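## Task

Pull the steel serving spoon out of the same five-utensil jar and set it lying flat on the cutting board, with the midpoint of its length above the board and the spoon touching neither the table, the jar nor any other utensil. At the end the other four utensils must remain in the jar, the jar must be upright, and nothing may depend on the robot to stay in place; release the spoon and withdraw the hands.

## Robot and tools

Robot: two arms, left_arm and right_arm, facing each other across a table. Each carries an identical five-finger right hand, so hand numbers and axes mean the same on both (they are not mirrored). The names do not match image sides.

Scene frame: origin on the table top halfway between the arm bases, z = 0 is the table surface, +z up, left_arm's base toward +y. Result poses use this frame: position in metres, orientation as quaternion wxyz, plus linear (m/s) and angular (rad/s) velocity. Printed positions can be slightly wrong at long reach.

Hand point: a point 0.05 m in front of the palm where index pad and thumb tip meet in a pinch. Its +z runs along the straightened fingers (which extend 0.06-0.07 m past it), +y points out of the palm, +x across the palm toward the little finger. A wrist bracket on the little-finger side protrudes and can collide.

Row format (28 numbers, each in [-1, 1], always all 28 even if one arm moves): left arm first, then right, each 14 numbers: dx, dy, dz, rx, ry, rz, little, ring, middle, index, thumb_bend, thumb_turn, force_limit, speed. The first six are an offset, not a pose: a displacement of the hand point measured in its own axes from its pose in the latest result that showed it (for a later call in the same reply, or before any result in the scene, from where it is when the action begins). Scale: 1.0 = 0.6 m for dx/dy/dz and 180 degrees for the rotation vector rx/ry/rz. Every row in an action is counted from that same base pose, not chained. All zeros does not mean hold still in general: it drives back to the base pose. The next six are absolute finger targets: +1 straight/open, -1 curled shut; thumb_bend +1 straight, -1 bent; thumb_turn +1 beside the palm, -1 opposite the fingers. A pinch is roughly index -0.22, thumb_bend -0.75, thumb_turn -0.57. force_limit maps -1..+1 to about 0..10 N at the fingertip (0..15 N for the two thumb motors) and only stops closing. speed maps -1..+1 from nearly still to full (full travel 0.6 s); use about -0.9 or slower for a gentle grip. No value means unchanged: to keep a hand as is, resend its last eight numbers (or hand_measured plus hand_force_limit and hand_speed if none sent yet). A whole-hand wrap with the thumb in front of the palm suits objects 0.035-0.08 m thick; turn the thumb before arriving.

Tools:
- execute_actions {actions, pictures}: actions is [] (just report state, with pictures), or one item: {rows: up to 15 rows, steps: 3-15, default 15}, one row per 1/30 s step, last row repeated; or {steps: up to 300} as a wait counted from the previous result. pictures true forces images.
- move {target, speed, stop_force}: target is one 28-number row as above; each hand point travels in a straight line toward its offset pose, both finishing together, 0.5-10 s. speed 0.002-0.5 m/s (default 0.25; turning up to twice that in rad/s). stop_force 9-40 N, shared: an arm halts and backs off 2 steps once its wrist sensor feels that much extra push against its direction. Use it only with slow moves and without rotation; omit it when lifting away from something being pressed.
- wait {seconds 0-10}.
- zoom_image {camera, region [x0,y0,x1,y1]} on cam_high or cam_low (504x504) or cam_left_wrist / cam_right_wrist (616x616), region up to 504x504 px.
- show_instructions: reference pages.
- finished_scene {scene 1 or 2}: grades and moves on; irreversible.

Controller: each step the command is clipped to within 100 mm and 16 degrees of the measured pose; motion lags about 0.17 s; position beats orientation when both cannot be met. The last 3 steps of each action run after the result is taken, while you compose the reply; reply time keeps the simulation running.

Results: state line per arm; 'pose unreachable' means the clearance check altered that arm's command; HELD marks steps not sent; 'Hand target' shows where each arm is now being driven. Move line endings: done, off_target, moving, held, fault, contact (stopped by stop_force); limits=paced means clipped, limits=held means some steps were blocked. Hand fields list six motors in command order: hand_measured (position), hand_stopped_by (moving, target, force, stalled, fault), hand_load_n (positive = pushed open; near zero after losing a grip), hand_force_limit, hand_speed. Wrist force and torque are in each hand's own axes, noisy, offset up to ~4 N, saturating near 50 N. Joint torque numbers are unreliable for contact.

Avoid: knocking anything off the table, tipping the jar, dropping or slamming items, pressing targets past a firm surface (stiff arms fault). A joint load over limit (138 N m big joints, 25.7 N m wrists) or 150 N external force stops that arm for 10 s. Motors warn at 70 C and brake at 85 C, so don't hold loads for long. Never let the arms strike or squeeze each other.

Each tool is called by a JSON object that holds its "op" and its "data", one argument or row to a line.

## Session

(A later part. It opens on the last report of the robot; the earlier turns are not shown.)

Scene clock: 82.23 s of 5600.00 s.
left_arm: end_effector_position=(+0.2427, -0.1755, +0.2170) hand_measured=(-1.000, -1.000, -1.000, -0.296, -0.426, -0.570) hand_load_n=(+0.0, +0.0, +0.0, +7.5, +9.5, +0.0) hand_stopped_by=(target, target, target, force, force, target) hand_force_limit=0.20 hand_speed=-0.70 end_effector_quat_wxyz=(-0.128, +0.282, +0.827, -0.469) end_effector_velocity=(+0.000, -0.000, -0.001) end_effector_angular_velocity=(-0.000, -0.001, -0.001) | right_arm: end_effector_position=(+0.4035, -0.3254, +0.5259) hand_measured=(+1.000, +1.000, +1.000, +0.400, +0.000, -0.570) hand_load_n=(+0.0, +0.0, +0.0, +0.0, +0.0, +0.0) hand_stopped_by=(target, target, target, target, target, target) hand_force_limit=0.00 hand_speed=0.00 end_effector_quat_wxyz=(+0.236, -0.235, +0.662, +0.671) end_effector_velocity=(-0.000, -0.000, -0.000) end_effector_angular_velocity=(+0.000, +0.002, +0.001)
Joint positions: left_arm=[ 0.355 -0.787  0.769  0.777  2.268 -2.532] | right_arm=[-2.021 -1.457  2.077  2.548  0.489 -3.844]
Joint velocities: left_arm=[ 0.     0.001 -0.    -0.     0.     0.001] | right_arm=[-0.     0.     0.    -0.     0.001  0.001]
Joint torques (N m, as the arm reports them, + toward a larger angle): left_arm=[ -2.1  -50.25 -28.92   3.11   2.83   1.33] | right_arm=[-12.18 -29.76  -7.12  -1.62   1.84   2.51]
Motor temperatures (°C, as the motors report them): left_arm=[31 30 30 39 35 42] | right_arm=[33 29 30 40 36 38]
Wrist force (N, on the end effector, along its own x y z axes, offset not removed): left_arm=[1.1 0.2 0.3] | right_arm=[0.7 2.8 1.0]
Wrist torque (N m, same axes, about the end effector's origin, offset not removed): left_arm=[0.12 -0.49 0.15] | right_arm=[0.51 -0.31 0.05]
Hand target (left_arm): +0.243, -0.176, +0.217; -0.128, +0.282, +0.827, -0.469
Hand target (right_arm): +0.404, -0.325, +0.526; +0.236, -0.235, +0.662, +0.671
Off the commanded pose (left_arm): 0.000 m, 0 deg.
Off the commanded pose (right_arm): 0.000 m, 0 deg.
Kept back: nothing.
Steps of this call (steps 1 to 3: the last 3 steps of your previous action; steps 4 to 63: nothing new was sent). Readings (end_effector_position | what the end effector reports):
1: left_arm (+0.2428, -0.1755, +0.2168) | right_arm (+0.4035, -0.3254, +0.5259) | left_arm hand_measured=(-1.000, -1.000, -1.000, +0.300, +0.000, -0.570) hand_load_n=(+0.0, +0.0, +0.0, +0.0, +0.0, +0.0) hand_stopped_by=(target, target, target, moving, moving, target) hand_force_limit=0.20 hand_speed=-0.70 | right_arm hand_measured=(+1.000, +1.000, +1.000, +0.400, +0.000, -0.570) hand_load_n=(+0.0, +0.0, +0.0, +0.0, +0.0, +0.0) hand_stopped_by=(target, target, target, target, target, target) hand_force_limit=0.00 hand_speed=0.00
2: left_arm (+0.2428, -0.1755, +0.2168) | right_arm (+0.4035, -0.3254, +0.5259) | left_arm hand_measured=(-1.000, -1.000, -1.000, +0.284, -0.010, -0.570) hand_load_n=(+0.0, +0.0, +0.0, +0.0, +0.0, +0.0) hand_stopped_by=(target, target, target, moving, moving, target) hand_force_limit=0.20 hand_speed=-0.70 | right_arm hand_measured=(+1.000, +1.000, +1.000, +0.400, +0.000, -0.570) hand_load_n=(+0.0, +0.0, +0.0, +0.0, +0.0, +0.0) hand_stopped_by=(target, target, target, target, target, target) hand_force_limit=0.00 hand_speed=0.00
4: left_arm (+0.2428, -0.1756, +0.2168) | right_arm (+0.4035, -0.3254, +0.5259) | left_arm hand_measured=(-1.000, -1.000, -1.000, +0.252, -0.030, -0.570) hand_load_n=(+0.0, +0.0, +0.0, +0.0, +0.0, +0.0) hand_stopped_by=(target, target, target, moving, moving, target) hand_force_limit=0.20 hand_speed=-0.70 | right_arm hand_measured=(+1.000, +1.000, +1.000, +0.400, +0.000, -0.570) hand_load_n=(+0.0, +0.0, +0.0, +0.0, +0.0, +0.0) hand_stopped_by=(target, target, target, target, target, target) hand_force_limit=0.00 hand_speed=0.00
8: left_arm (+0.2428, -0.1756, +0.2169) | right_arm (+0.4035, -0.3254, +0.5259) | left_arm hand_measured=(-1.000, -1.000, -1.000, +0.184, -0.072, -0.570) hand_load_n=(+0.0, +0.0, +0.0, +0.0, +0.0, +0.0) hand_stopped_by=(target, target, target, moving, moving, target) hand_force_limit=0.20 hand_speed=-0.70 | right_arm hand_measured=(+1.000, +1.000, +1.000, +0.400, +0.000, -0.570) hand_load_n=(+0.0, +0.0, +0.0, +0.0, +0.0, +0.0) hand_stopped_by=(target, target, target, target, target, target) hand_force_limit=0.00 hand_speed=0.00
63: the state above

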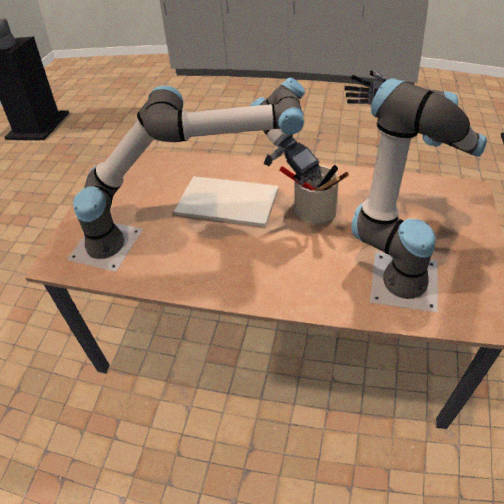

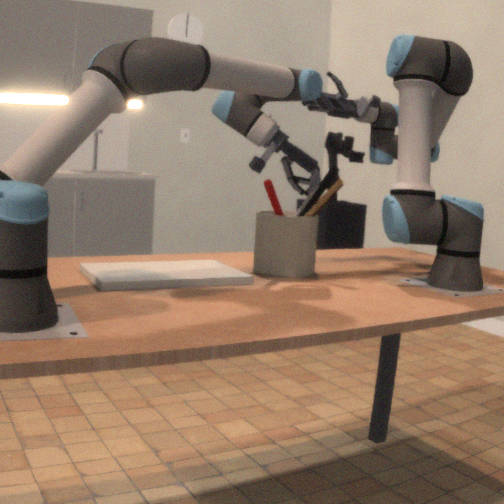

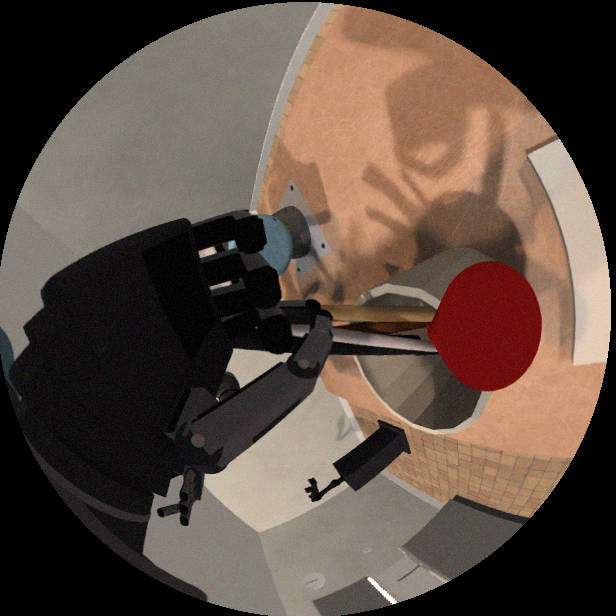

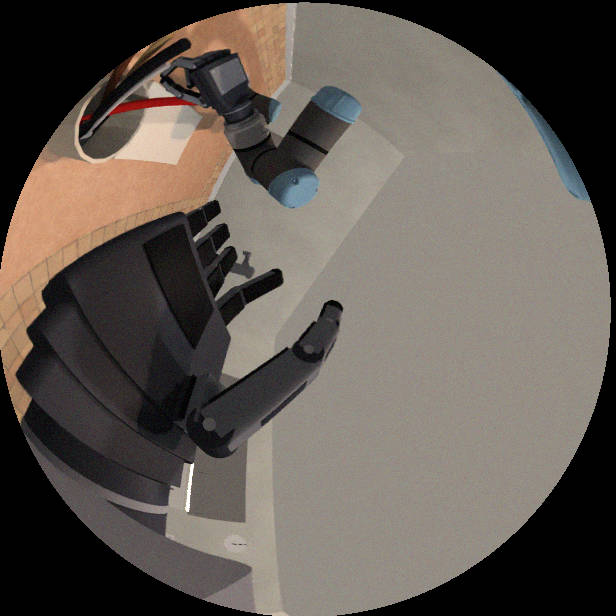

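{"op": "execute_actions", "data": {
  "actions": [
    {"rows":[[0,0,0,0,0,0,-1,-1,-1,0.15,-0.1,-0.57,0.2,0,0,0,0,0,0,0,1,1,1,0.4,0,-0.57,0,0]],"steps":15}
  ]
}}

{"op": "move", "data": {
  "target": [-0.01,-0.008,0.018,0,0,0,-1,-1,-1,0.15,-0.1,-0.57,0.2,0,0,0,0,0,0,0,1,1,1,0.4,0,-0.57,0,0],
  "speed": 0.03
}}

{"op": "execute_actions", "data": {
  "actions": [
    {"rows":[[0,0,0,0,0,0,-1,-1,-1,-0.3,-0.8,-0.57,0.2,-0.7,0,0,0,0,0,0,1,1,1,0.4,0,-0.57,0,0]],"steps":5}
  ]
}}

{"op": "wait", "data": {
  "seconds": 2
}}

{"op": "zoom_image", "data": {
  "camera": "cam_low",
  "region": [220, 120, 380, 240]
}}

Scene clock: 82.80 s of 5600.00 s.
left_arm: end_effector_position=(+0.2427, -0.1755, +0.2170) hand_measured=(-1.000, -1.000, -1.000, +0.150, -0.118, -0.570) hand_load_n=(+0.0, +0.0, +0.0, +0.0, +0.0, +0.0) hand_stopped_by=(target, target, target, moving, moving, target) hand_force_limit=0.20 hand_speed=0.00 end_effector_quat_wxyz=(-0.128, +0.282, +0.827, -0.469) end_effector_velocity=(+0.000, -0.000, -0.001) end_effector_angular_velocity=(+0.001, +0.001, +0.001) | right_arm: end_effector_position=(+0.4035, -0.3254, +0.5259) hand_measured=(+1.000, +1.000, +1.000, +0.400, +0.000, -0.570) hand_load_n=(+0.0, +0.0, +0.0, +0.0, +0.0, +0.0) hand_stopped_by=(target, target, target, target, target, target) hand_force_limit=0.00 hand_speed=0.00 end_effector_quat_wxyz=(+0.236, -0.235, +0.662, +0.671) end_effector_velocity=(+0.000, -0.000, +0.000) end_effector_angular_velocity=(-0.000, -0.001, -0.001)
Joint positions: left_arm=[ 0.355 -0.787  0.769  0.777  2.268 -2.532] | right_arm=[-2.021 -1.457  2.077  2.548  0.489 -3.844]
Joint velocities: left_arm=[ 0.001  0.001 -0.    -0.001  0.001 -0.001] | right_arm=[-0.001 -0.    -0.     0.     0.    -0.   ]
Joint torques (N m, as the arm reports them, + toward a larger angle): left_arm=[ -2.92 -48.85 -29.41   3.16   2.78   1.15] | right_arm=[-12.77 -29.24  -6.33  -1.56   1.96   2.48]
Motor temperatures (°C, as the motors report them): left_arm=[31 30 30 39 35 42] | right_arm=[33 29 30 40 36 38]
Wrist force (N, on the end effector, along its own x y z axes, offset not removed): left_arm=[1.5 -0.8 1.2] | right_arm=[3.0 2.2 3.7]
Wrist torque (N m, same axes, about the end effector's origin, offset not removed): left_arm=[-0.14 -0.46 0.17] | right_arm=[0.36 -0.70 0.17]
Steps of this call (steps 1 to 5: nothing new was sent; steps 6 to 17: the first 12 steps of this action). Readings (end_effector_position | what the end effector reports):
6: left_arm (+0.2427, -0.1755, +0.2170) | right_arm (+0.4035, -0.3254, +0.5259) | left_arm hand_measured=(-1.000, -1.000, -1.000, -0.296, -0.426, -0.570) hand_load_n=(+0.0, +0.0, +0.0, +7.5, +9.5, +0.0) hand_stopped_by=(target, target, target, moving, moving, target) hand_force_limit=0.20 hand_speed=0.00 | right_arm hand_measured=(+1.000, +1.000, +1.000, +0.400, +0.000, -0.570) hand_load_n=(+0.0, +0.0, +0.0, +0.0, +0.0, +0.0) hand_stopped_by=(target, target, target, target, target, target) hand_force_limit=0.00 hand_speed=0.00
7: left_arm (+0.2427, -0.1755, +0.2170) | right_arm (+0.4035, -0.3254, +0.5259) | left_arm hand_measured=(-1.000, -1.000, -1.000, -0.296, -0.426, -0.570) hand_load_n=(+0.0, +0.0, +0.0, +7.5, +9.5, +0.0) hand_stopped_by=(target, target, target, moving, moving, target) hand_force_limit=0.20 hand_speed=0.00 | right_arm hand_measured=(+1.000, +1.000, +1.000, +0.400, +0.000, -0.570) hand_load_n=(+0.0, +0.0, +0.0, +0.0, +0.0, +0.0) hand_stopped_by=(target, target, target, target, target, target) hand_force_limit=0.00 hand_speed=0.00
9: left_arm (+0.2427, -0.1755, +0.2170) | right_arm (+0.4035, -0.3254, +0.5259) | left_arm hand_measured=(-1.000, -1.000, -1.000, -0.246, -0.400, -0.570) hand_load_n=(+0.0, +0.0, +0.0, +0.0, +0.0, +0.0) hand_stopped_by=(target, target, target, moving, moving, target) hand_force_limit=0.20 hand_speed=0.00 | right_arm hand_measured=(+1.000, +1.000, +1.000, +0.400, +0.000, -0.570) hand_load_n=(+0.0, +0.0, +0.0, +0.0, +0.0, +0.0) hand_stopped_by=(target, target, target, target, target, target) hand_force_limit=0.00 hand_speed=0.00
13: left_arm (+0.2427, -0.1755, +0.2170) | right_arm (+0.4035, -0.3254, +0.5259) | left_arm hand_measured=(-1.000, -1.000, -1.000, -0.024, -0.258, -0.570) hand_load_n=(+0.0, +0.0, +0.0, +0.0, +0.0, +0.0) hand_stopped_by=(target, target, target, moving, moving, target) hand_force_limit=0.20 hand_speed=0.00 | right_arm hand_measured=(+1.000, +1.000, +1.000, +0.400, +0.000, -0.570) hand_load_n=(+0.0, +0.0, +0.0, +0.0, +0.0, +0.0) hand_stopped_by=(target, target, target, target, target, target) hand_force_limit=0.00 hand_speed=0.00
17: the state above

Scene clock: 83.87 s of 5600.00 s.
left_arm: end_effector_position=(+0.2408, -0.1882, +0.2157) hand_measured=(-1.000, -1.000, -1.000, +0.150, -0.100, -0.570) hand_load_n=(+0.0, +0.0, +0.0, +0.0, +0.0, +0.0) hand_stopped_by=(target, target, target, target, target, target) hand_force_limit=0.20 hand_speed=0.00 end_effector_quat_wxyz=(-0.128, +0.282, +0.827, -0.469) end_effector_velocity=(+0.001, -0.002, -0.001) end_effector_angular_velocity=(+0.003, -0.000, +0.001) | right_arm: end_effector_position=(+0.4035, -0.3254, +0.5259) hand_measured=(+1.000, +1.000, +1.000, +0.400, +0.000, -0.570) hand_load_n=(+0.0, +0.0, +0.0, +0.0, +0.0, +0.0) hand_stopped_by=(target, target, target, target, target, target) hand_force_limit=0.00 hand_speed=0.00 end_effector_quat_wxyz=(+0.236, -0.235, +0.662, +0.671) end_effector_velocity=(+0.000, -0.001, -0.000) end_effector_angular_velocity=(+0.000, +0.001, -0.001)
Joint positions: left_arm=[ 0.347 -0.751  0.708  0.797  2.262 -2.54 ] | right_arm=[-2.021 -1.457  2.077  2.548  0.489 -3.844]
Joint velocities: left_arm=[ 0.     0.011 -0.017  0.009 -0.001  0.   ] | right_arm=[-0.002  0.001 -0.    -0.     0.001  0.   ]
Joint torques (N m, as the arm reports them, + toward a larger angle): left_arm=[ -7.8  -42.54 -28.46   2.93  -1.2   -2.17] | right_arm=[-13.54 -29.19  -6.86  -1.63   1.76   2.46]
Motor temperatures (°C, as the motors report them): left_arm=[31 30 30 39 35 42] | right_arm=[33 29 30 40 36 38]
Wrist force (N, on the end effector, along its own x y z axes, offset not removed): left_arm=[-1.3 -2.3 1.3] | right_arm=[0.5 2.0 3.3]
Wrist torque (N m, same axes, about the end effector's origin, offset not removed): left_arm=[-0.35 -0.09 0.01] | right_arm=[0.20 -0.28 -0.05]
Hand target (left_arm): +0.241, -0.189, +0.216; -0.128, +0.282, +0.827, -0.469
Hand target (right_arm): +0.404, -0.325, +0.526; +0.236, -0.235, +0.662, +0.671
Off your previous action's commanded pose (left_arm): 0.000 m, 0 deg at its last step (step 3 of this call).
Off your previous action's commanded pose (right_arm): 0.000 m, 0 deg at its last step (step 3 of this call).
Off the commanded pose (left_arm): 0.000 m, 0 deg.
Off the commanded pose (right_arm): 0.000 m, 0 deg.
Kept back: nothing.
move: done

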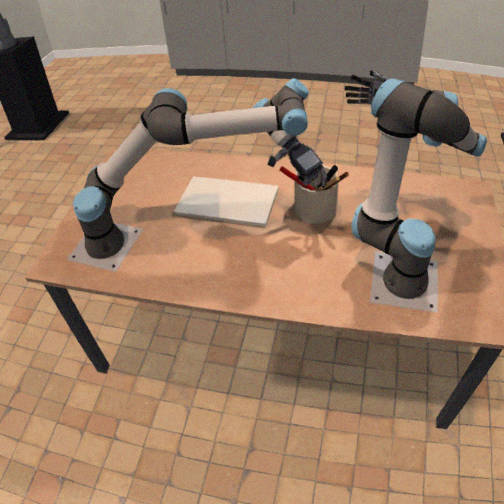

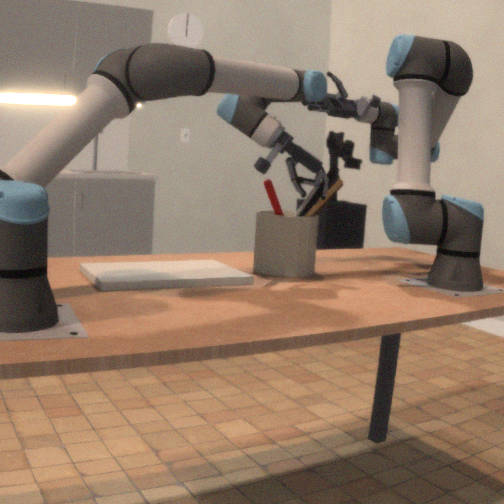

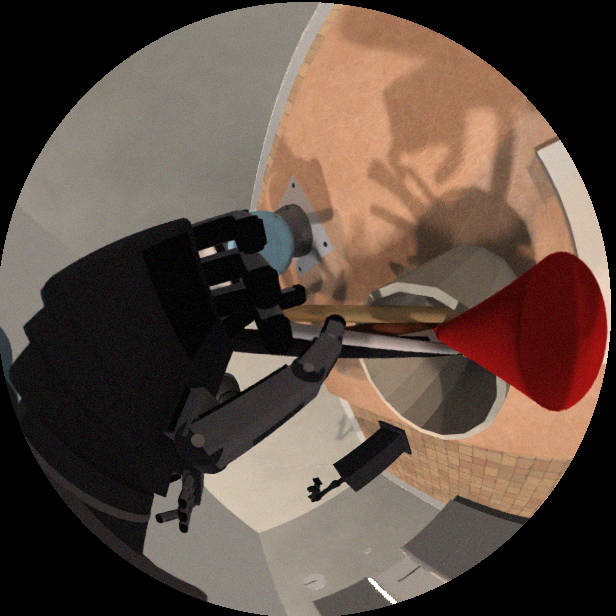

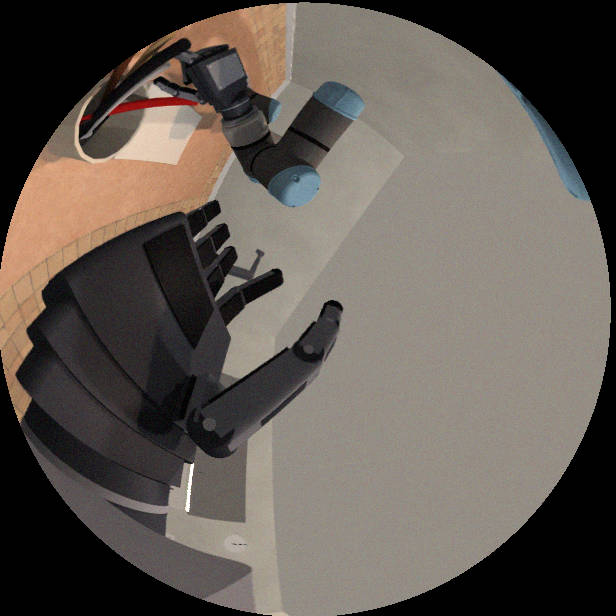

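Scene clock: 83.93 s of 5600.00 s.
left_arm: end_effector_position=(+0.2408, -0.1883, +0.2157) hand_measured=(-1.000, -1.000, -1.000, +0.150, -0.100, -0.570) hand_load_n=(+0.0, +0.0, +0.0, +0.0, +0.0, +0.0) hand_stopped_by=(target, target, target, moving, moving, target) hand_force_limit=0.20 hand_speed=-0.70 end_effector_quat_wxyz=(-0.128, +0.282, +0.827, -0.469) end_effector_velocity=(-0.001, -0.000, -0.001) end_effector_angular_velocity=(+0.001, +0.000, -0.001) | right_arm: end_effector_position=(+0.4035, -0.3254, +0.5259) hand_measured=(+1.000, +1.000, +1.000, +0.400, +0.000, -0.570) hand_load_n=(+0.0, +0.0, +0.0, +0.0, +0.0, +0.0) hand_stopped_by=(target, target, target, target, target, target) hand_force_limit=0.00 hand_speed=0.00 end_effector_quat_wxyz=(+0.236, -0.235, +0.662, +0.671) end_effector_velocity=(+0.000, -0.000, -0.000) end_effector_angular_velocity=(+0.000, +0.002, +0.001)
Joint positions: left_arm=[ 0.347 -0.751  0.707  0.797  2.262 -2.54 ] | right_arm=[-2.021 -1.457  2.077  2.548  0.489 -3.844]
Joint velocities: left_arm=[-0.001  0.001 -0.001  0.001 -0.     0.   ] | right_arm=[ 0.     0.001  0.    -0.     0.001  0.001]
Joint torques (N m, as the arm reports them, + toward a larger angle): left_arm=[ -6.91 -44.47 -28.66   3.02  -1.37  -2.13] | right_arm=[-13.21 -29.83  -7.82  -1.53   1.77   2.4 ]
Motor temperatures (°C, as the motors report them): left_arm=[31 30 30 39 35 42] | right_arm=[33 29 30 40 36 38]
Wrist force (N, on the end effector, along its own x y z axes, offset not removed): left_arm=[-0.2 -1.8 0.8] | right_arm=[1.8 1.3 2.6]
Wrist torque (N m, same axes, about the end effector's origin, offset not removed): left_arm=[-0.29 -0.22 0.10] | right_arm=[0.15 -0.62 0.05]
Steps of this call (steps 1 to 2: the first 2 steps of this action). Readings (end_effector_position | what the end effector reports):
1: left_arm (+0.2408, -0.1883, +0.2157) | right_arm (+0.4035, -0.3254, +0.5259) | left_arm hand_measured=(-1.000, -1.000, -1.000, +0.150, -0.100, -0.570) hand_load_n=(+0.0, +0.0, +0.0, +0.0, +0.0, +0.0) hand_stopped_by=(target, target, target, moving, moving, target) hand_force_limit=0.20 hand_speed=-0.70 | right_arm hand_measured=(+1.000, +1.000, +1.000, +0.400, +0.000, -0.570) hand_load_n=(+0.0, +0.0, +0.0, +0.0, +0.0, +0.0) hand_stopped_by=(target, target, target, target, target, target) hand_force_limit=0.00 hand_speed=0.00
2: the state above

Scene clock: 86.03 s of 5600.00 s.
left_arm: end_effector_position=(+0.2408, -0.1882, +0.2157) hand_measured=(-1.000, -1.000, -1.000, -0.296, -0.432, -0.570) hand_load_n=(+0.0, +0.0, +0.0, +8.5, +9.5, +0.0) hand_stopped_by=(target, target, target, force, force, target) hand_force_limit=0.20 hand_speed=-0.70 end_effector_quat_wxyz=(-0.128, +0.282, +0.827, -0.469) end_effector_velocity=(-0.001, -0.000, -0.001) end_effector_angular_velocity=(+0.001, -0.000, -0.001) | right_arm: end_effector_position=(+0.4035, -0.3254, +0.5259) hand_measured=(+1.000, +1.000, +1.000, +0.400, +0.000, -0.570) hand_load_n=(+0.0, +0.0, +0.0, +0.0, +0.0, +0.0) hand_stopped_by=(target, target, target, target, target, target) hand_force_limit=0.00 hand_speed=0.00 end_effector_quat_wxyz=(+0.236, -0.235, +0.662, +0.671) end_effector_velocity=(+0.000, -0.000, -0.000) end_effector_angular_velocity=(+0.000, -0.001, -0.001)
Joint positions: left_arm=[ 0.347 -0.751  0.708  0.797  2.262 -2.54 ] | right_arm=[-2.021 -1.457  2.077  2.548  0.489 -3.844]
Joint velocities: left_arm=[-0.001  0.001  0.    -0.    -0.     0.   ] | right_arm=[-0.001 -0.     0.    -0.    -0.    -0.001]
Joint torques (N m, as the arm reports them, + toward a larger angle): left_arm=[  7.09 -66.67 -15.21  -1.96   3.07   2.38] | right_arm=[-12.82 -30.53  -7.66  -1.52   1.87   2.4 ]
Motor temperatures (°C, as the motors report them): left_arm=[31 30 30 39 35 42] | right_arm=[33 29 30 40 36 38]
Wrist force (N, on the end effector, along its own x y z axes, offset not removed): left_arm=[0.8 -0.9 0.9] | right_arm=[2.6 1.9 2.6]
Wrist torque (N m, same axes, about the end effector's origin, offset not removed): left_arm=[-0.16 -0.29 0.20] | right_arm=[0.34 -0.68 0.07]
Hand target (left_arm): +0.241, -0.188, +0.216; -0.128, +0.282, +0.827, -0.469
Hand target (right_arm): +0.404, -0.325, +0.526; +0.236, -0.235, +0.662, +0.671
Off the commanded pose (left_arm): 0.000 m, 0 deg.
Off the commanded pose (right_arm): 0.000 m, 0 deg.
Kept back: nothing.
Steps of this call (steps 1 to 3: the last 3 steps of your previous action; steps 4 to 63: nothing new was sent). Readings (end_effector_position | what the end effector reports):
1: left_arm (+0.2408, -0.1883, +0.2157) | right_arm (+0.4035, -0.3254, +0.5259) | left_arm hand_measured=(-1.000, -1.000, -1.000, +0.150, -0.100, -0.570) hand_load_n=(+0.0, +0.0, +0.0, +0.0, +0.0, +0.0) hand_stopped_by=(target, target, target, moving, moving, target) hand_force_limit=0.20 hand_speed=-0.70 | right_arm hand_measured=(+1.000, +1.000, +1.000, +0.400, +0.000, -0.570) hand_load_n=(+0.0, +0.0, +0.0, +0.0, +0.0, +0.0) hand_stopped_by=(target, target, target, target, target, target) hand_force_limit=0.00 hand_speed=0.00
2: left_arm (+0.2408, -0.1883, +0.2156) | right_arm (+0.4035, -0.3254, +0.5259) | left_arm hand_measured=(-1.000, -1.000, -1.000, +0.134, -0.110, -0.570) hand_load_n=(+0.0, +0.0, +0.0, +0.0, +0.0, +0.0) hand_stopped_by=(target, target, target, moving, moving, target) hand_force_limit=0.20 hand_speed=-0.70 | right_arm hand_measured=(+1.000, +1.000, +1.000, +0.400, +0.000, -0.570) hand_load_n=(+0.0, +0.0, +0.0, +0.0, +0.0, +0.0) hand_stopped_by=(target, target, target, target, target, target) hand_force_limit=0.00 hand_speed=0.00
4: left_arm (+0.2408, -0.1882, +0.2155) | right_arm (+0.4035, -0.3254, +0.5259) | left_arm hand_measured=(-1.000, -1.000, -1.000, +0.102, -0.130, -0.570) hand_load_n=(+0.0, +0.0, +0.0, +0.0, +0.0, +0.0) hand_stopped_by=(target, target, target, moving, moving, target) hand_force_limit=0.20 hand_speed=-0.70 | right_arm hand_measured=(+1.000, +1.000, +1.000, +0.400, +0.000, -0.570) hand_load_n=(+0.0, +0.0, +0.0, +0.0, +0.0, +0.0) hand_stopped_by=(target, target, target, target, target, target) hand_force_limit=0.00 hand_speed=0.00
8: left_arm (+0.2408, -0.1882, +0.2155) | right_arm (+0.4035, -0.3254, +0.5259) | left_arm hand_measured=(-1.000, -1.000, -1.000, +0.034, -0.172, -0.570) hand_load_n=(+0.0, +0.0, +0.0, +0.0, +0.0, +0.0) hand_stopped_by=(target, target, target, moving, moving, target) hand_force_limit=0.20 hand_speed=-0.70 | right_arm hand_measured=(+1.000, +1.000, +1.000, +0.400, +0.000, -0.570) hand_load_n=(+0.0, +0.0, +0.0, +0.0, +0.0, +0.0) hand_stopped_by=(target, target, target, target, target, target) hand_force_limit=0.00 hand_speed=0.00
63: the state above

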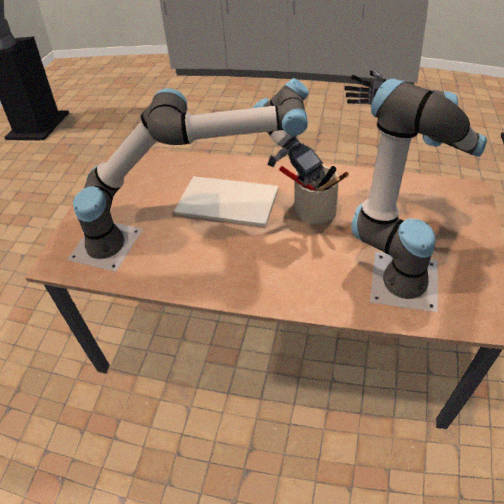

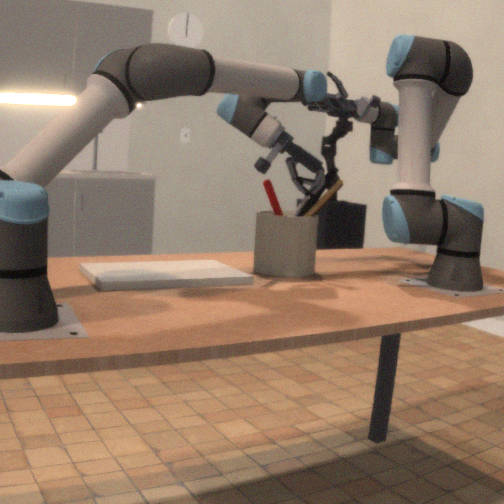

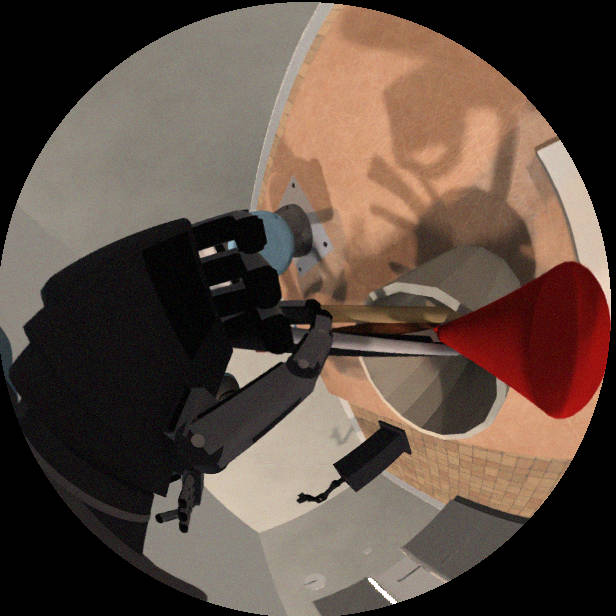

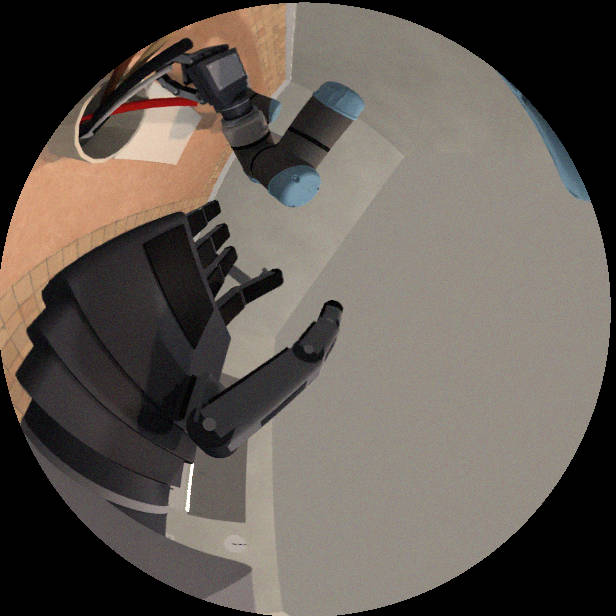

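Region (220, 120, 380, 240) of cam_low's 504x504 image, scaled by 3.150, with more detail than that image has; it fills the top 378 rows of this view, and the rest is white.

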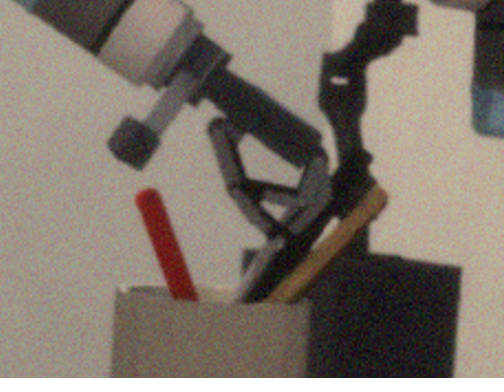

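{"op": "execute_actions", "data": {
  "actions": [
    {"rows":[[0,0,0,0,0,0,-1,-1,-1,0.15,-0.1,-0.57,0.2,0,0,0,0,0,0,0,1,1,1,0.4,0,-0.57,0,0]],"steps":15}
  ]
}}

{"op": "move", "data": {
  "target": [-0.017,0,0,0,0,0,-1,-1,-1,0.15,-0.1,-0.57,0.2,0,0,0,0,0,0,0,1,1,1,0.4,0,-0.57,0,0],
  "speed": 0.03
}}

{"op": "execute_actions", "data": {
  "actions": [
    {"rows":[[0,0,0,0,0,0,-1,-1,-1,-0.3,-0.8,-0.57,0.2,-0.7,0,0,0,0,0,0,1,1,1,0.4,0,-0.57,0,0]],"steps":5}
  ]
}}

{"op": "wait", "data": {
  "seconds": 2
}}

{"op": "zoom_image", "data": {
  "camera": "cam_low",
  "region": [220, 120, 380, 240]
}}

Scene clock: 86.53 s of 5600.00 s.
left_arm: end_effector_position=(+0.2408, -0.1882, +0.2157) hand_measured=(-1.000, -1.000, -1.000, +0.150, -0.124, -0.570) hand_load_n=(+0.0, +0.0, +0.0, +0.0, +0.0, +0.0) hand_stopped_by=(target, target, target, moving, moving, target) hand_force_limit=0.20 hand_speed=0.00 end_effector_quat_wxyz=(-0.128, +0.282, +0.827, -0.469) end_effector_velocity=(+0.001, +0.000, -0.000) end_effector_angular_velocity=(+0.001, -0.000, +0.001) | right_arm: end_effector_position=(+0.4035, -0.3254, +0.5259) hand_measured=(+1.000, +1.000, +1.000, +0.400, +0.000, -0.570) hand_load_n=(+0.0, +0.0, +0.0, +0.0, +0.0, +0.0) hand_stopped_by=(target, target, target, target, target, target) hand_force_limit=0.00 hand_speed=0.00 end_effector_quat_wxyz=(+0.236, -0.235, +0.662, +0.671) end_effector_velocity=(-0.000, +0.000, -0.000) end_effector_angular_velocity=(+0.000, +0.001, +0.002)
Joint positions: left_arm=[ 0.347 -0.751  0.708  0.797  2.262 -2.54 ] | right_arm=[-2.021 -1.457  2.077  2.548  0.489 -3.844]
Joint velocities: left_arm=[ 0.001  0.     0.001 -0.    -0.     0.   ] | right_arm=[ 0.     0.     0.    -0.     0.002  0.   ]
Joint torques (N m, as the arm reports them, + toward a larger angle): left_arm=[  6.87 -66.75 -15.39  -1.93   2.98   2.22] | right_arm=[-12.25 -28.32  -7.26  -1.47   1.79   2.41]
Motor temperatures (°C, as the motors report them): left_arm=[31 30 30 39 35 42] | right_arm=[33 29 30 40 36 38]
Wrist force (N, on the end effector, along its own x y z axes, offset not removed): left_arm=[-0.6 -0.7 0.9] | right_arm=[0.5 2.9 2.0]
Wrist torque (N m, same axes, about the end effector's origin, offset not removed): left_arm=[-0.05 -0.19 -0.04] | right_arm=[0.44 -0.35 0.01]
Steps of this call (steps 1 to 3: nothing new was sent; steps 4 to 15: the first 12 steps of this action). Readings (end_effector_position | what the end effector reports):
4: left_arm (+0.2408, -0.1882, +0.2157) | right_arm (+0.4035, -0.3254, +0.5259) | left_arm hand_measured=(-1.000, -1.000, -1.000, -0.296, -0.432, -0.570) hand_load_n=(+0.0, +0.0, +0.0, +8.5, +9.5, +0.0) hand_stopped_by=(target, target, target, moving, moving, target) hand_force_limit=0.20 hand_speed=0.00 | right_arm hand_measured=(+1.000, +1.000, +1.000, +0.400, +0.000, -0.570) hand_load_n=(+0.0, +0.0, +0.0, +0.0, +0.0, +0.0) hand_stopped_by=(target, target, target, target, target, target) hand_force_limit=0.00 hand_speed=0.00
5: left_arm (+0.2408, -0.1882, +0.2157) | right_arm (+0.4035, -0.3254, +0.5259) | left_arm hand_measured=(-1.000, -1.000, -1.000, -0.296, -0.432, -0.570) hand_load_n=(+0.0, +0.0, +0.0, +8.5, +9.5, +0.0) hand_stopped_by=(target, target, target, moving, moving, target) hand_force_limit=0.20 hand_speed=0.00 | right_arm hand_measured=(+1.000, +1.000, +1.000, +0.400, +0.000, -0.570) hand_load_n=(+0.0, +0.0, +0.0, +0.0, +0.0, +0.0) hand_stopped_by=(target, target, target, target, target, target) hand_force_limit=0.00 hand_speed=0.00
7: left_arm (+0.2408, -0.1882, +0.2157) | right_arm (+0.4035, -0.3254, +0.5259) | left_arm hand_measured=(-1.000, -1.000, -1.000, -0.246, -0.404, -0.570) hand_load_n=(+0.0, +0.0, +0.0, +0.0, +0.0, +0.0) hand_stopped_by=(target, target, target, moving, moving, target) hand_force_limit=0.20 hand_speed=0.00 | right_arm hand_measured=(+1.000, +1.000, +1.000, +0.400, +0.000, -0.570) hand_load_n=(+0.0, +0.0, +0.0, +0.0, +0.0, +0.0) hand_stopped_by=(target, target, target, target, target, target) hand_force_limit=0.00 hand_speed=0.00
11: left_arm (+0.2408, -0.1882, +0.2157) | right_arm (+0.4035, -0.3254, +0.5259) | left_arm hand_measured=(-1.000, -1.000, -1.000, -0.024, -0.264, -0.570) hand_load_n=(+0.0, +0.0, +0.0, +0.0, +0.0, +0.0) hand_stopped_by=(target, target, target, moving, moving, target) hand_force_limit=0.20 hand_speed=0.00 | right_arm hand_measured=(+1.000, +1.000, +1.000, +0.400, +0.000, -0.570) hand_load_n=(+0.0, +0.0, +0.0, +0.0, +0.0, +0.0) hand_stopped_by=(target, target, target, target, target, target) hand_force_limit=0.00 hand_speed=0.00
15: the state above

Scene clock: 87.57 s of 5600.00 s.
left_arm: end_effector_position=(+0.2488, -0.1939, +0.2162) hand_measured=(-1.000, -1.000, -1.000, +0.150, -0.100, -0.570) hand_load_n=(+0.0, +0.0, +0.0, +0.0, +0.0, +0.0) hand_stopped_by=(target, target, target, target, target, target) hand_force_limit=0.20 hand_speed=0.00 end_effector_quat_wxyz=(-0.128, +0.282, +0.827, -0.469) end_effector_velocity=(+0.003, -0.001, -0.000) end_effector_angular_velocity=(+0.002, +0.000, -0.001) | right_arm: end_effector_position=(+0.4035, -0.3254, +0.5259) hand_measured=(+1.000, +1.000, +1.000, +0.400, +0.000, -0.570) hand_load_n=(+0.0, +0.0, +0.0, +0.0, +0.0, +0.0) hand_stopped_by=(target, target, target, target, target, target) hand_force_limit=0.00 hand_speed=0.00 end_effector_quat_wxyz=(+0.236, -0.235, +0.662, +0.671) end_effector_velocity=(+0.000, -0.000, -0.000) end_effector_angular_velocity=(+0.000, -0.000, -0.001)
Joint positions: left_arm=[ 0.357 -0.717  0.645  0.83   2.269 -2.531] | right_arm=[-2.021 -1.457  2.077  2.548  0.489 -3.844]
Joint velocities: left_arm=[ 0.004  0.014 -0.025  0.016  0.003  0.004] | right_arm=[-0.001  0.     0.     0.     0.    -0.001]
Joint torques (N m, as the arm reports them, + toward a larger angle): left_arm=[  7.87 -44.9  -30.16   2.93   2.84   2.45] | right_arm=[-13.05 -30.46  -7.62  -1.61   1.88   2.41]
Motor temperatures (°C, as the motors report them): left_arm=[31 30 30 39 35 42] | right_arm=[33 29 30 40 36 38]
Wrist force (N, on the end effector, along its own x y z axes, offset not removed): left_arm=[0.3 -1.5 0.7] | right_arm=[1.2 1.1 2.6]
Wrist torque (N m, same axes, about the end effector's origin, offset not removed): left_arm=[-0.16 -0.15 0.07] | right_arm=[0.21 -0.43 0.07]
Hand target (left_arm): +0.249, -0.194, +0.216; -0.128, +0.282, +0.827, -0.469
Hand target (right_arm): +0.404, -0.325, +0.526; +0.236, -0.235, +0.662, +0.671
Off your previous action's commanded pose (left_arm): 0.000 m, 0 deg at its last step (step 3 of this call).
Off your previous action's commanded pose (right_arm): 0.000 m, 0 deg at its last step (step 3 of this call).
Off the commanded pose (left_arm): 0.000 m, 0 deg.
Off the commanded pose (right_arm): 0.000 m, 0 deg.
Kept back: nothing.
move: done

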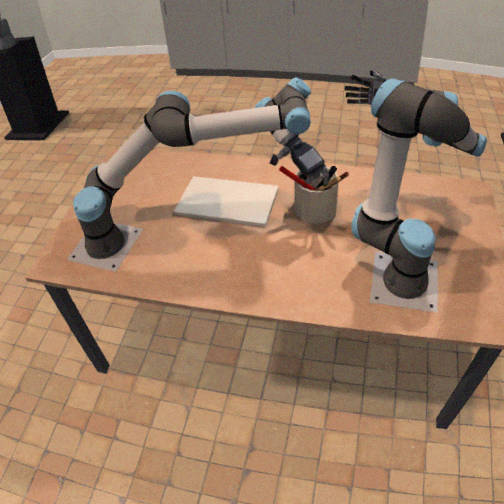

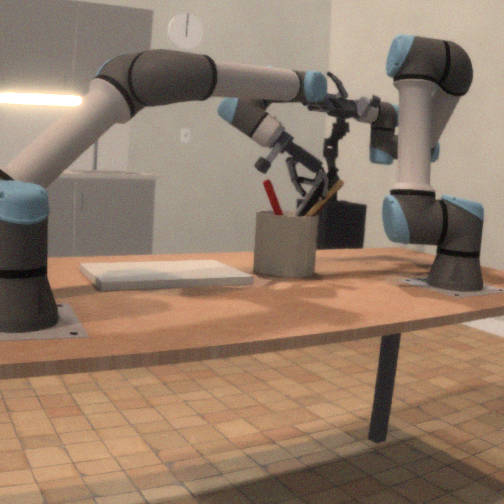

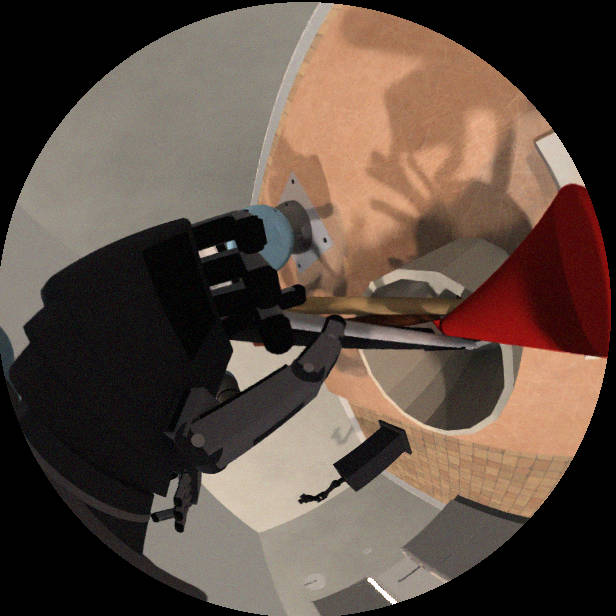

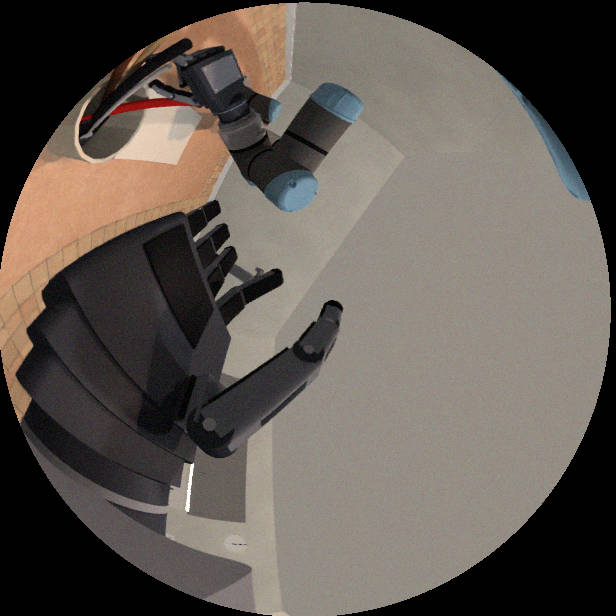

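Scene clock: 87.63 s of 5600.00 s.
left_arm: end_effector_position=(+0.2489, -0.1940, +0.2162) hand_measured=(-1.000, -1.000, -1.000, +0.150, -0.100, -0.570) hand_load_n=(+0.0, +0.0, +0.0, +0.0, +0.0, +0.0) hand_stopped_by=(target, target, target, moving, moving, target) hand_force_limit=0.20 hand_speed=-0.70 end_effector_quat_wxyz=(-0.128, +0.282, +0.827, -0.469) end_effector_velocity=(+0.000, +0.000, -0.000) end_effector_angular_velocity=(+0.001, +0.001, +0.000) | right_arm: end_effector_position=(+0.4035, -0.3254, +0.5259) hand_measured=(+1.000, +1.000, +1.000, +0.400, +0.000, -0.570) hand_load_n=(+0.0, +0.0, +0.0, +0.0, +0.0, +0.0) hand_stopped_by=(target, target, target, target, target, target) hand_force_limit=0.00 hand_speed=0.00 end_effector_quat_wxyz=(+0.236, -0.235, +0.662, +0.671) end_effector_velocity=(-0.000, +0.000, +0.000) end_effector_angular_velocity=(-0.000, +0.002, +0.001)
Joint positions: left_arm=[ 0.357 -0.716  0.644  0.831  2.269 -2.531] | right_arm=[-2.021 -1.457  2.077  2.548  0.489 -3.844]
Joint velocities: left_arm=[ 0.001  0.001 -0.001  0.001  0.     0.   ] | right_arm=[ 0.001  0.    -0.    -0.     0.     0.002]
Joint torques (N m, as the arm reports them, + toward a larger angle): left_arm=[  7.5  -45.9  -28.62   2.75   2.88   2.27] | right_arm=[-12.91 -29.3   -6.2   -1.49   1.81   2.45]
Motor temperatures (°C, as the motors report them): left_arm=[31 30 30 39 35 42] | right_arm=[33 29 30 40 36 38]
Wrist force (N, on the end effector, along its own x y z axes, offset not removed): left_arm=[0.4 -1.0 1.1] | right_arm=[1.9 1.5 1.8]
Wrist torque (N m, same axes, about the end effector's origin, offset not removed): left_arm=[-0.11 -0.24 0.05] | right_arm=[0.23 -0.52 0.01]
Steps of this call (steps 1 to 2: the first 2 steps of this action). Readings (end_effector_position | what the end effector reports):
1: left_arm (+0.2488, -0.1940, +0.2162) | right_arm (+0.4035, -0.3254, +0.5259) | left_arm hand_measured=(-1.000, -1.000, -1.000, +0.150, -0.100, -0.570) hand_load_n=(+0.0, +0.0, +0.0, +0.0, +0.0, +0.0) hand_stopped_by=(target, target, target, moving, moving, target) hand_force_limit=0.20 hand_speed=-0.70 | right_arm hand_measured=(+1.000, +1.000, +1.000, +0.400, +0.000, -0.570) hand_load_n=(+0.0, +0.0, +0.0, +0.0, +0.0, +0.0) hand_stopped_by=(target, target, target, target, target, target) hand_force_limit=0.00 hand_speed=0.00
2: the state above

Scene clock: 89.73 s of 5600.00 s.
left_arm: end_effector_position=(+0.2488, -0.1939, +0.2162) hand_measured=(-1.000, -1.000, -1.000, -0.162, -0.316, -0.570) hand_load_n=(+0.0, +0.0, +0.0, +10.0, +9.5, +0.0) hand_stopped_by=(target, target, target, force, force, target) hand_force_limit=0.20 hand_speed=-0.70 end_effector_quat_wxyz=(-0.128, +0.282, +0.827, -0.469) end_effector_velocity=(+0.000, -0.000, +0.001) end_effector_angular_velocity=(-0.004, -0.001, -0.000) | right_arm: end_effector_position=(+0.4035, -0.3254, +0.5259) hand_measured=(+1.000, +1.000, +1.000, +0.400, +0.000, -0.570) hand_load_n=(+0.0, +0.0, +0.0, +0.0, +0.0, +0.0) hand_stopped_by=(target, target, target, target, target, target) hand_force_limit=0.00 hand_speed=0.00 end_effector_quat_wxyz=(+0.236, -0.235, +0.662, +0.671) end_effector_velocity=(+0.000, -0.000, -0.000) end_effector_angular_velocity=(+0.000, +0.001, -0.001)
Joint positions: left_arm=[ 0.357 -0.717  0.645  0.83   2.269 -2.531] | right_arm=[-2.021 -1.457  2.077  2.548  0.489 -3.844]
Joint velocities: left_arm=[ 0.001 -0.001 -0.    -0.001  0.001  0.001] | right_arm=[-0.     0.     0.     0.    -0.001  0.001]
Joint torques (N m, as the arm reports them, + toward a larger angle): left_arm=[ -6.72 -67.63 -17.09  -2.09   0.15  -1.82] | right_arm=[-12.62 -29.87  -7.2   -1.58   1.72   2.64]
Motor temperatures (°C, as the motors report them): left_arm=[31 30 30 39 35 42] | right_arm=[33 29 30 40 36 38]
Wrist force (N, on the end effector, along its own x y z axes, offset not removed): left_arm=[-0.1 -2.1 1.2] | right_arm=[0.3 1.8 2.4]
Wrist torque (N m, same axes, about the end effector's origin, offset not removed): left_arm=[-0.49 -0.24 -0.05] | right_arm=[0.31 -0.30 0.02]
Hand target (left_arm): +0.249, -0.194, +0.216; -0.128, +0.282, +0.827, -0.469
Hand target (right_arm): +0.404, -0.325, +0.526; +0.236, -0.235, +0.662, +0.671
Off the commanded pose (left_arm): 0.000 m, 0 deg.
Off the commanded pose (right_arm): 0.000 m, 0 deg.
Kept back: nothing.
Steps of this call (steps 1 to 3: the last 3 steps of your previous action; steps 4 to 63: nothing new was sent). Readings (end_effector_position | what the end effector reports):
1: left_arm (+0.2489, -0.1940, +0.2162) | right_arm (+0.4035, -0.3254, +0.5259) | left_arm hand_measured=(-1.000, -1.000, -1.000, +0.150, -0.100, -0.570) hand_load_n=(+0.0, +0.0, +0.0, +0.0, +0.0, +0.0) hand_stopped_by=(target, target, target, moving, moving, target) hand_force_limit=0.20 hand_speed=-0.70 | right_arm hand_measured=(+1.000, +1.000, +1.000, +0.400, +0.000, -0.570) hand_load_n=(+0.0, +0.0, +0.0, +0.0, +0.0, +0.0) hand_stopped_by=(target, target, target, target, target, target) hand_force_limit=0.00 hand_speed=0.00
2: left_arm (+0.2488, -0.1940, +0.2161) | right_arm (+0.4035, -0.3254, +0.5259) | left_arm hand_measured=(-1.000, -1.000, -1.000, +0.134, -0.110, -0.570) hand_load_n=(+0.0, +0.0, +0.0, +0.0, +0.0, +0.0) hand_stopped_by=(target, target, target, moving, moving, target) hand_force_limit=0.20 hand_speed=-0.70 | right_arm hand_measured=(+1.000, +1.000, +1.000, +0.400, +0.000, -0.570) hand_load_n=(+0.0, +0.0, +0.0, +0.0, +0.0, +0.0) hand_stopped_by=(target, target, target, target, target, target) hand_force_limit=0.00 hand_speed=0.00
4: left_arm (+0.2488, -0.1939, +0.2160) | right_arm (+0.4035, -0.3254, +0.5259) | left_arm hand_measured=(-1.000, -1.000, -1.000, +0.102, -0.130, -0.570) hand_load_n=(+0.0, +0.0, +0.0, +0.0, +0.0, +0.0) hand_stopped_by=(target, target, target, moving, moving, target) hand_force_limit=0.20 hand_speed=-0.70 | right_arm hand_measured=(+1.000, +1.000, +1.000, +0.400, +0.000, -0.570) hand_load_n=(+0.0, +0.0, +0.0, +0.0, +0.0, +0.0) hand_stopped_by=(target, target, target, target, target, target) hand_force_limit=0.00 hand_speed=0.00
8: left_arm (+0.2488, -0.1938, +0.2160) | right_arm (+0.4035, -0.3254, +0.5259) | left_arm hand_measured=(-1.000, -1.000, -1.000, +0.034, -0.172, -0.570) hand_load_n=(+0.0, +0.0, +0.0, +0.0, +0.0, +0.0) hand_stopped_by=(target, target, target, moving, moving, target) hand_force_limit=0.20 hand_speed=-0.70 | right_arm hand_measured=(+1.000, +1.000, +1.000, +0.400, +0.000, -0.570) hand_load_n=(+0.0, +0.0, +0.0, +0.0, +0.0, +0.0) hand_stopped_by=(target, target, target, target, target, target) hand_force_limit=0.00 hand_speed=0.00
63: the state above

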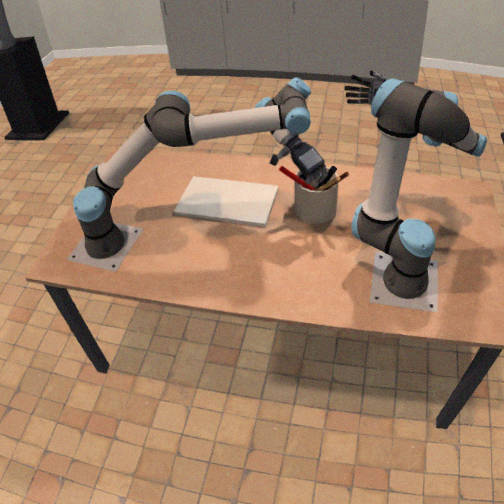

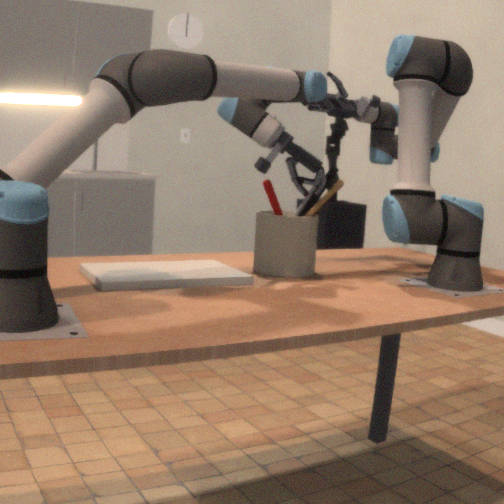

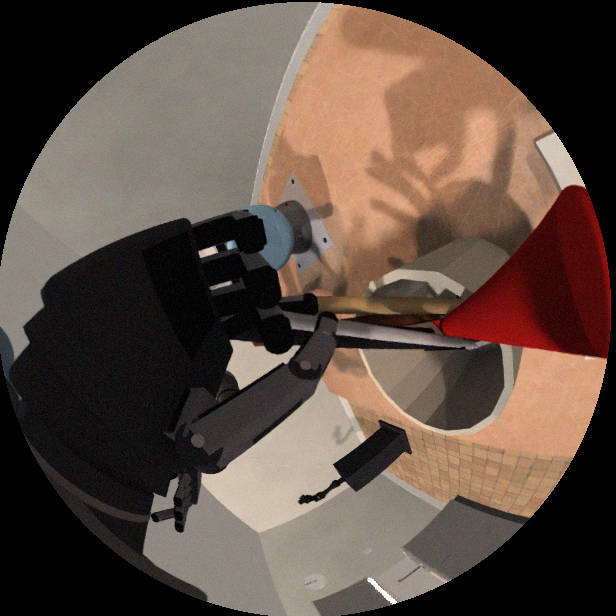

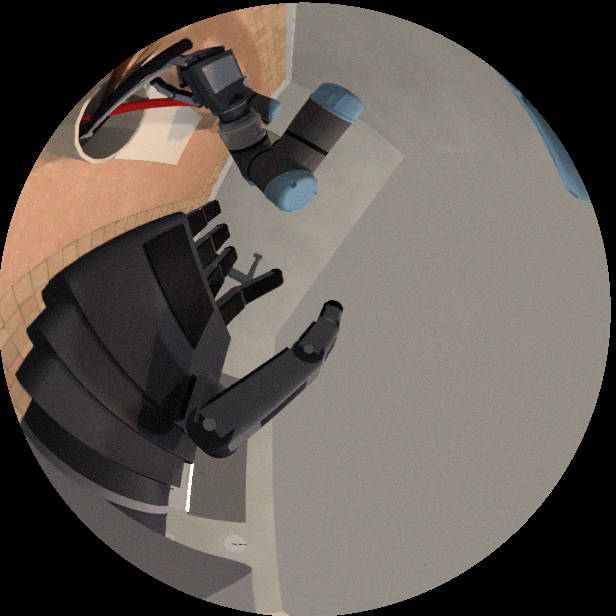

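Region (220, 120, 380, 240) of cam_low's 504x504 image, scaled by 3.150, with more detail than that image has; it fills the top 378 rows of this view, and the rest is white.

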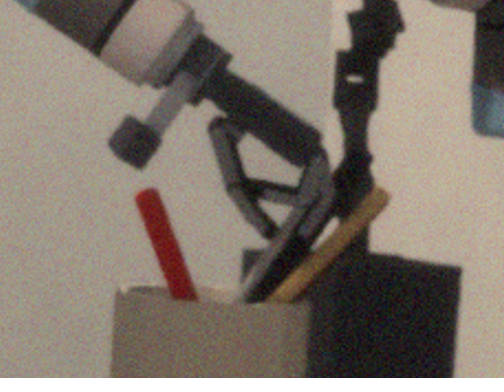

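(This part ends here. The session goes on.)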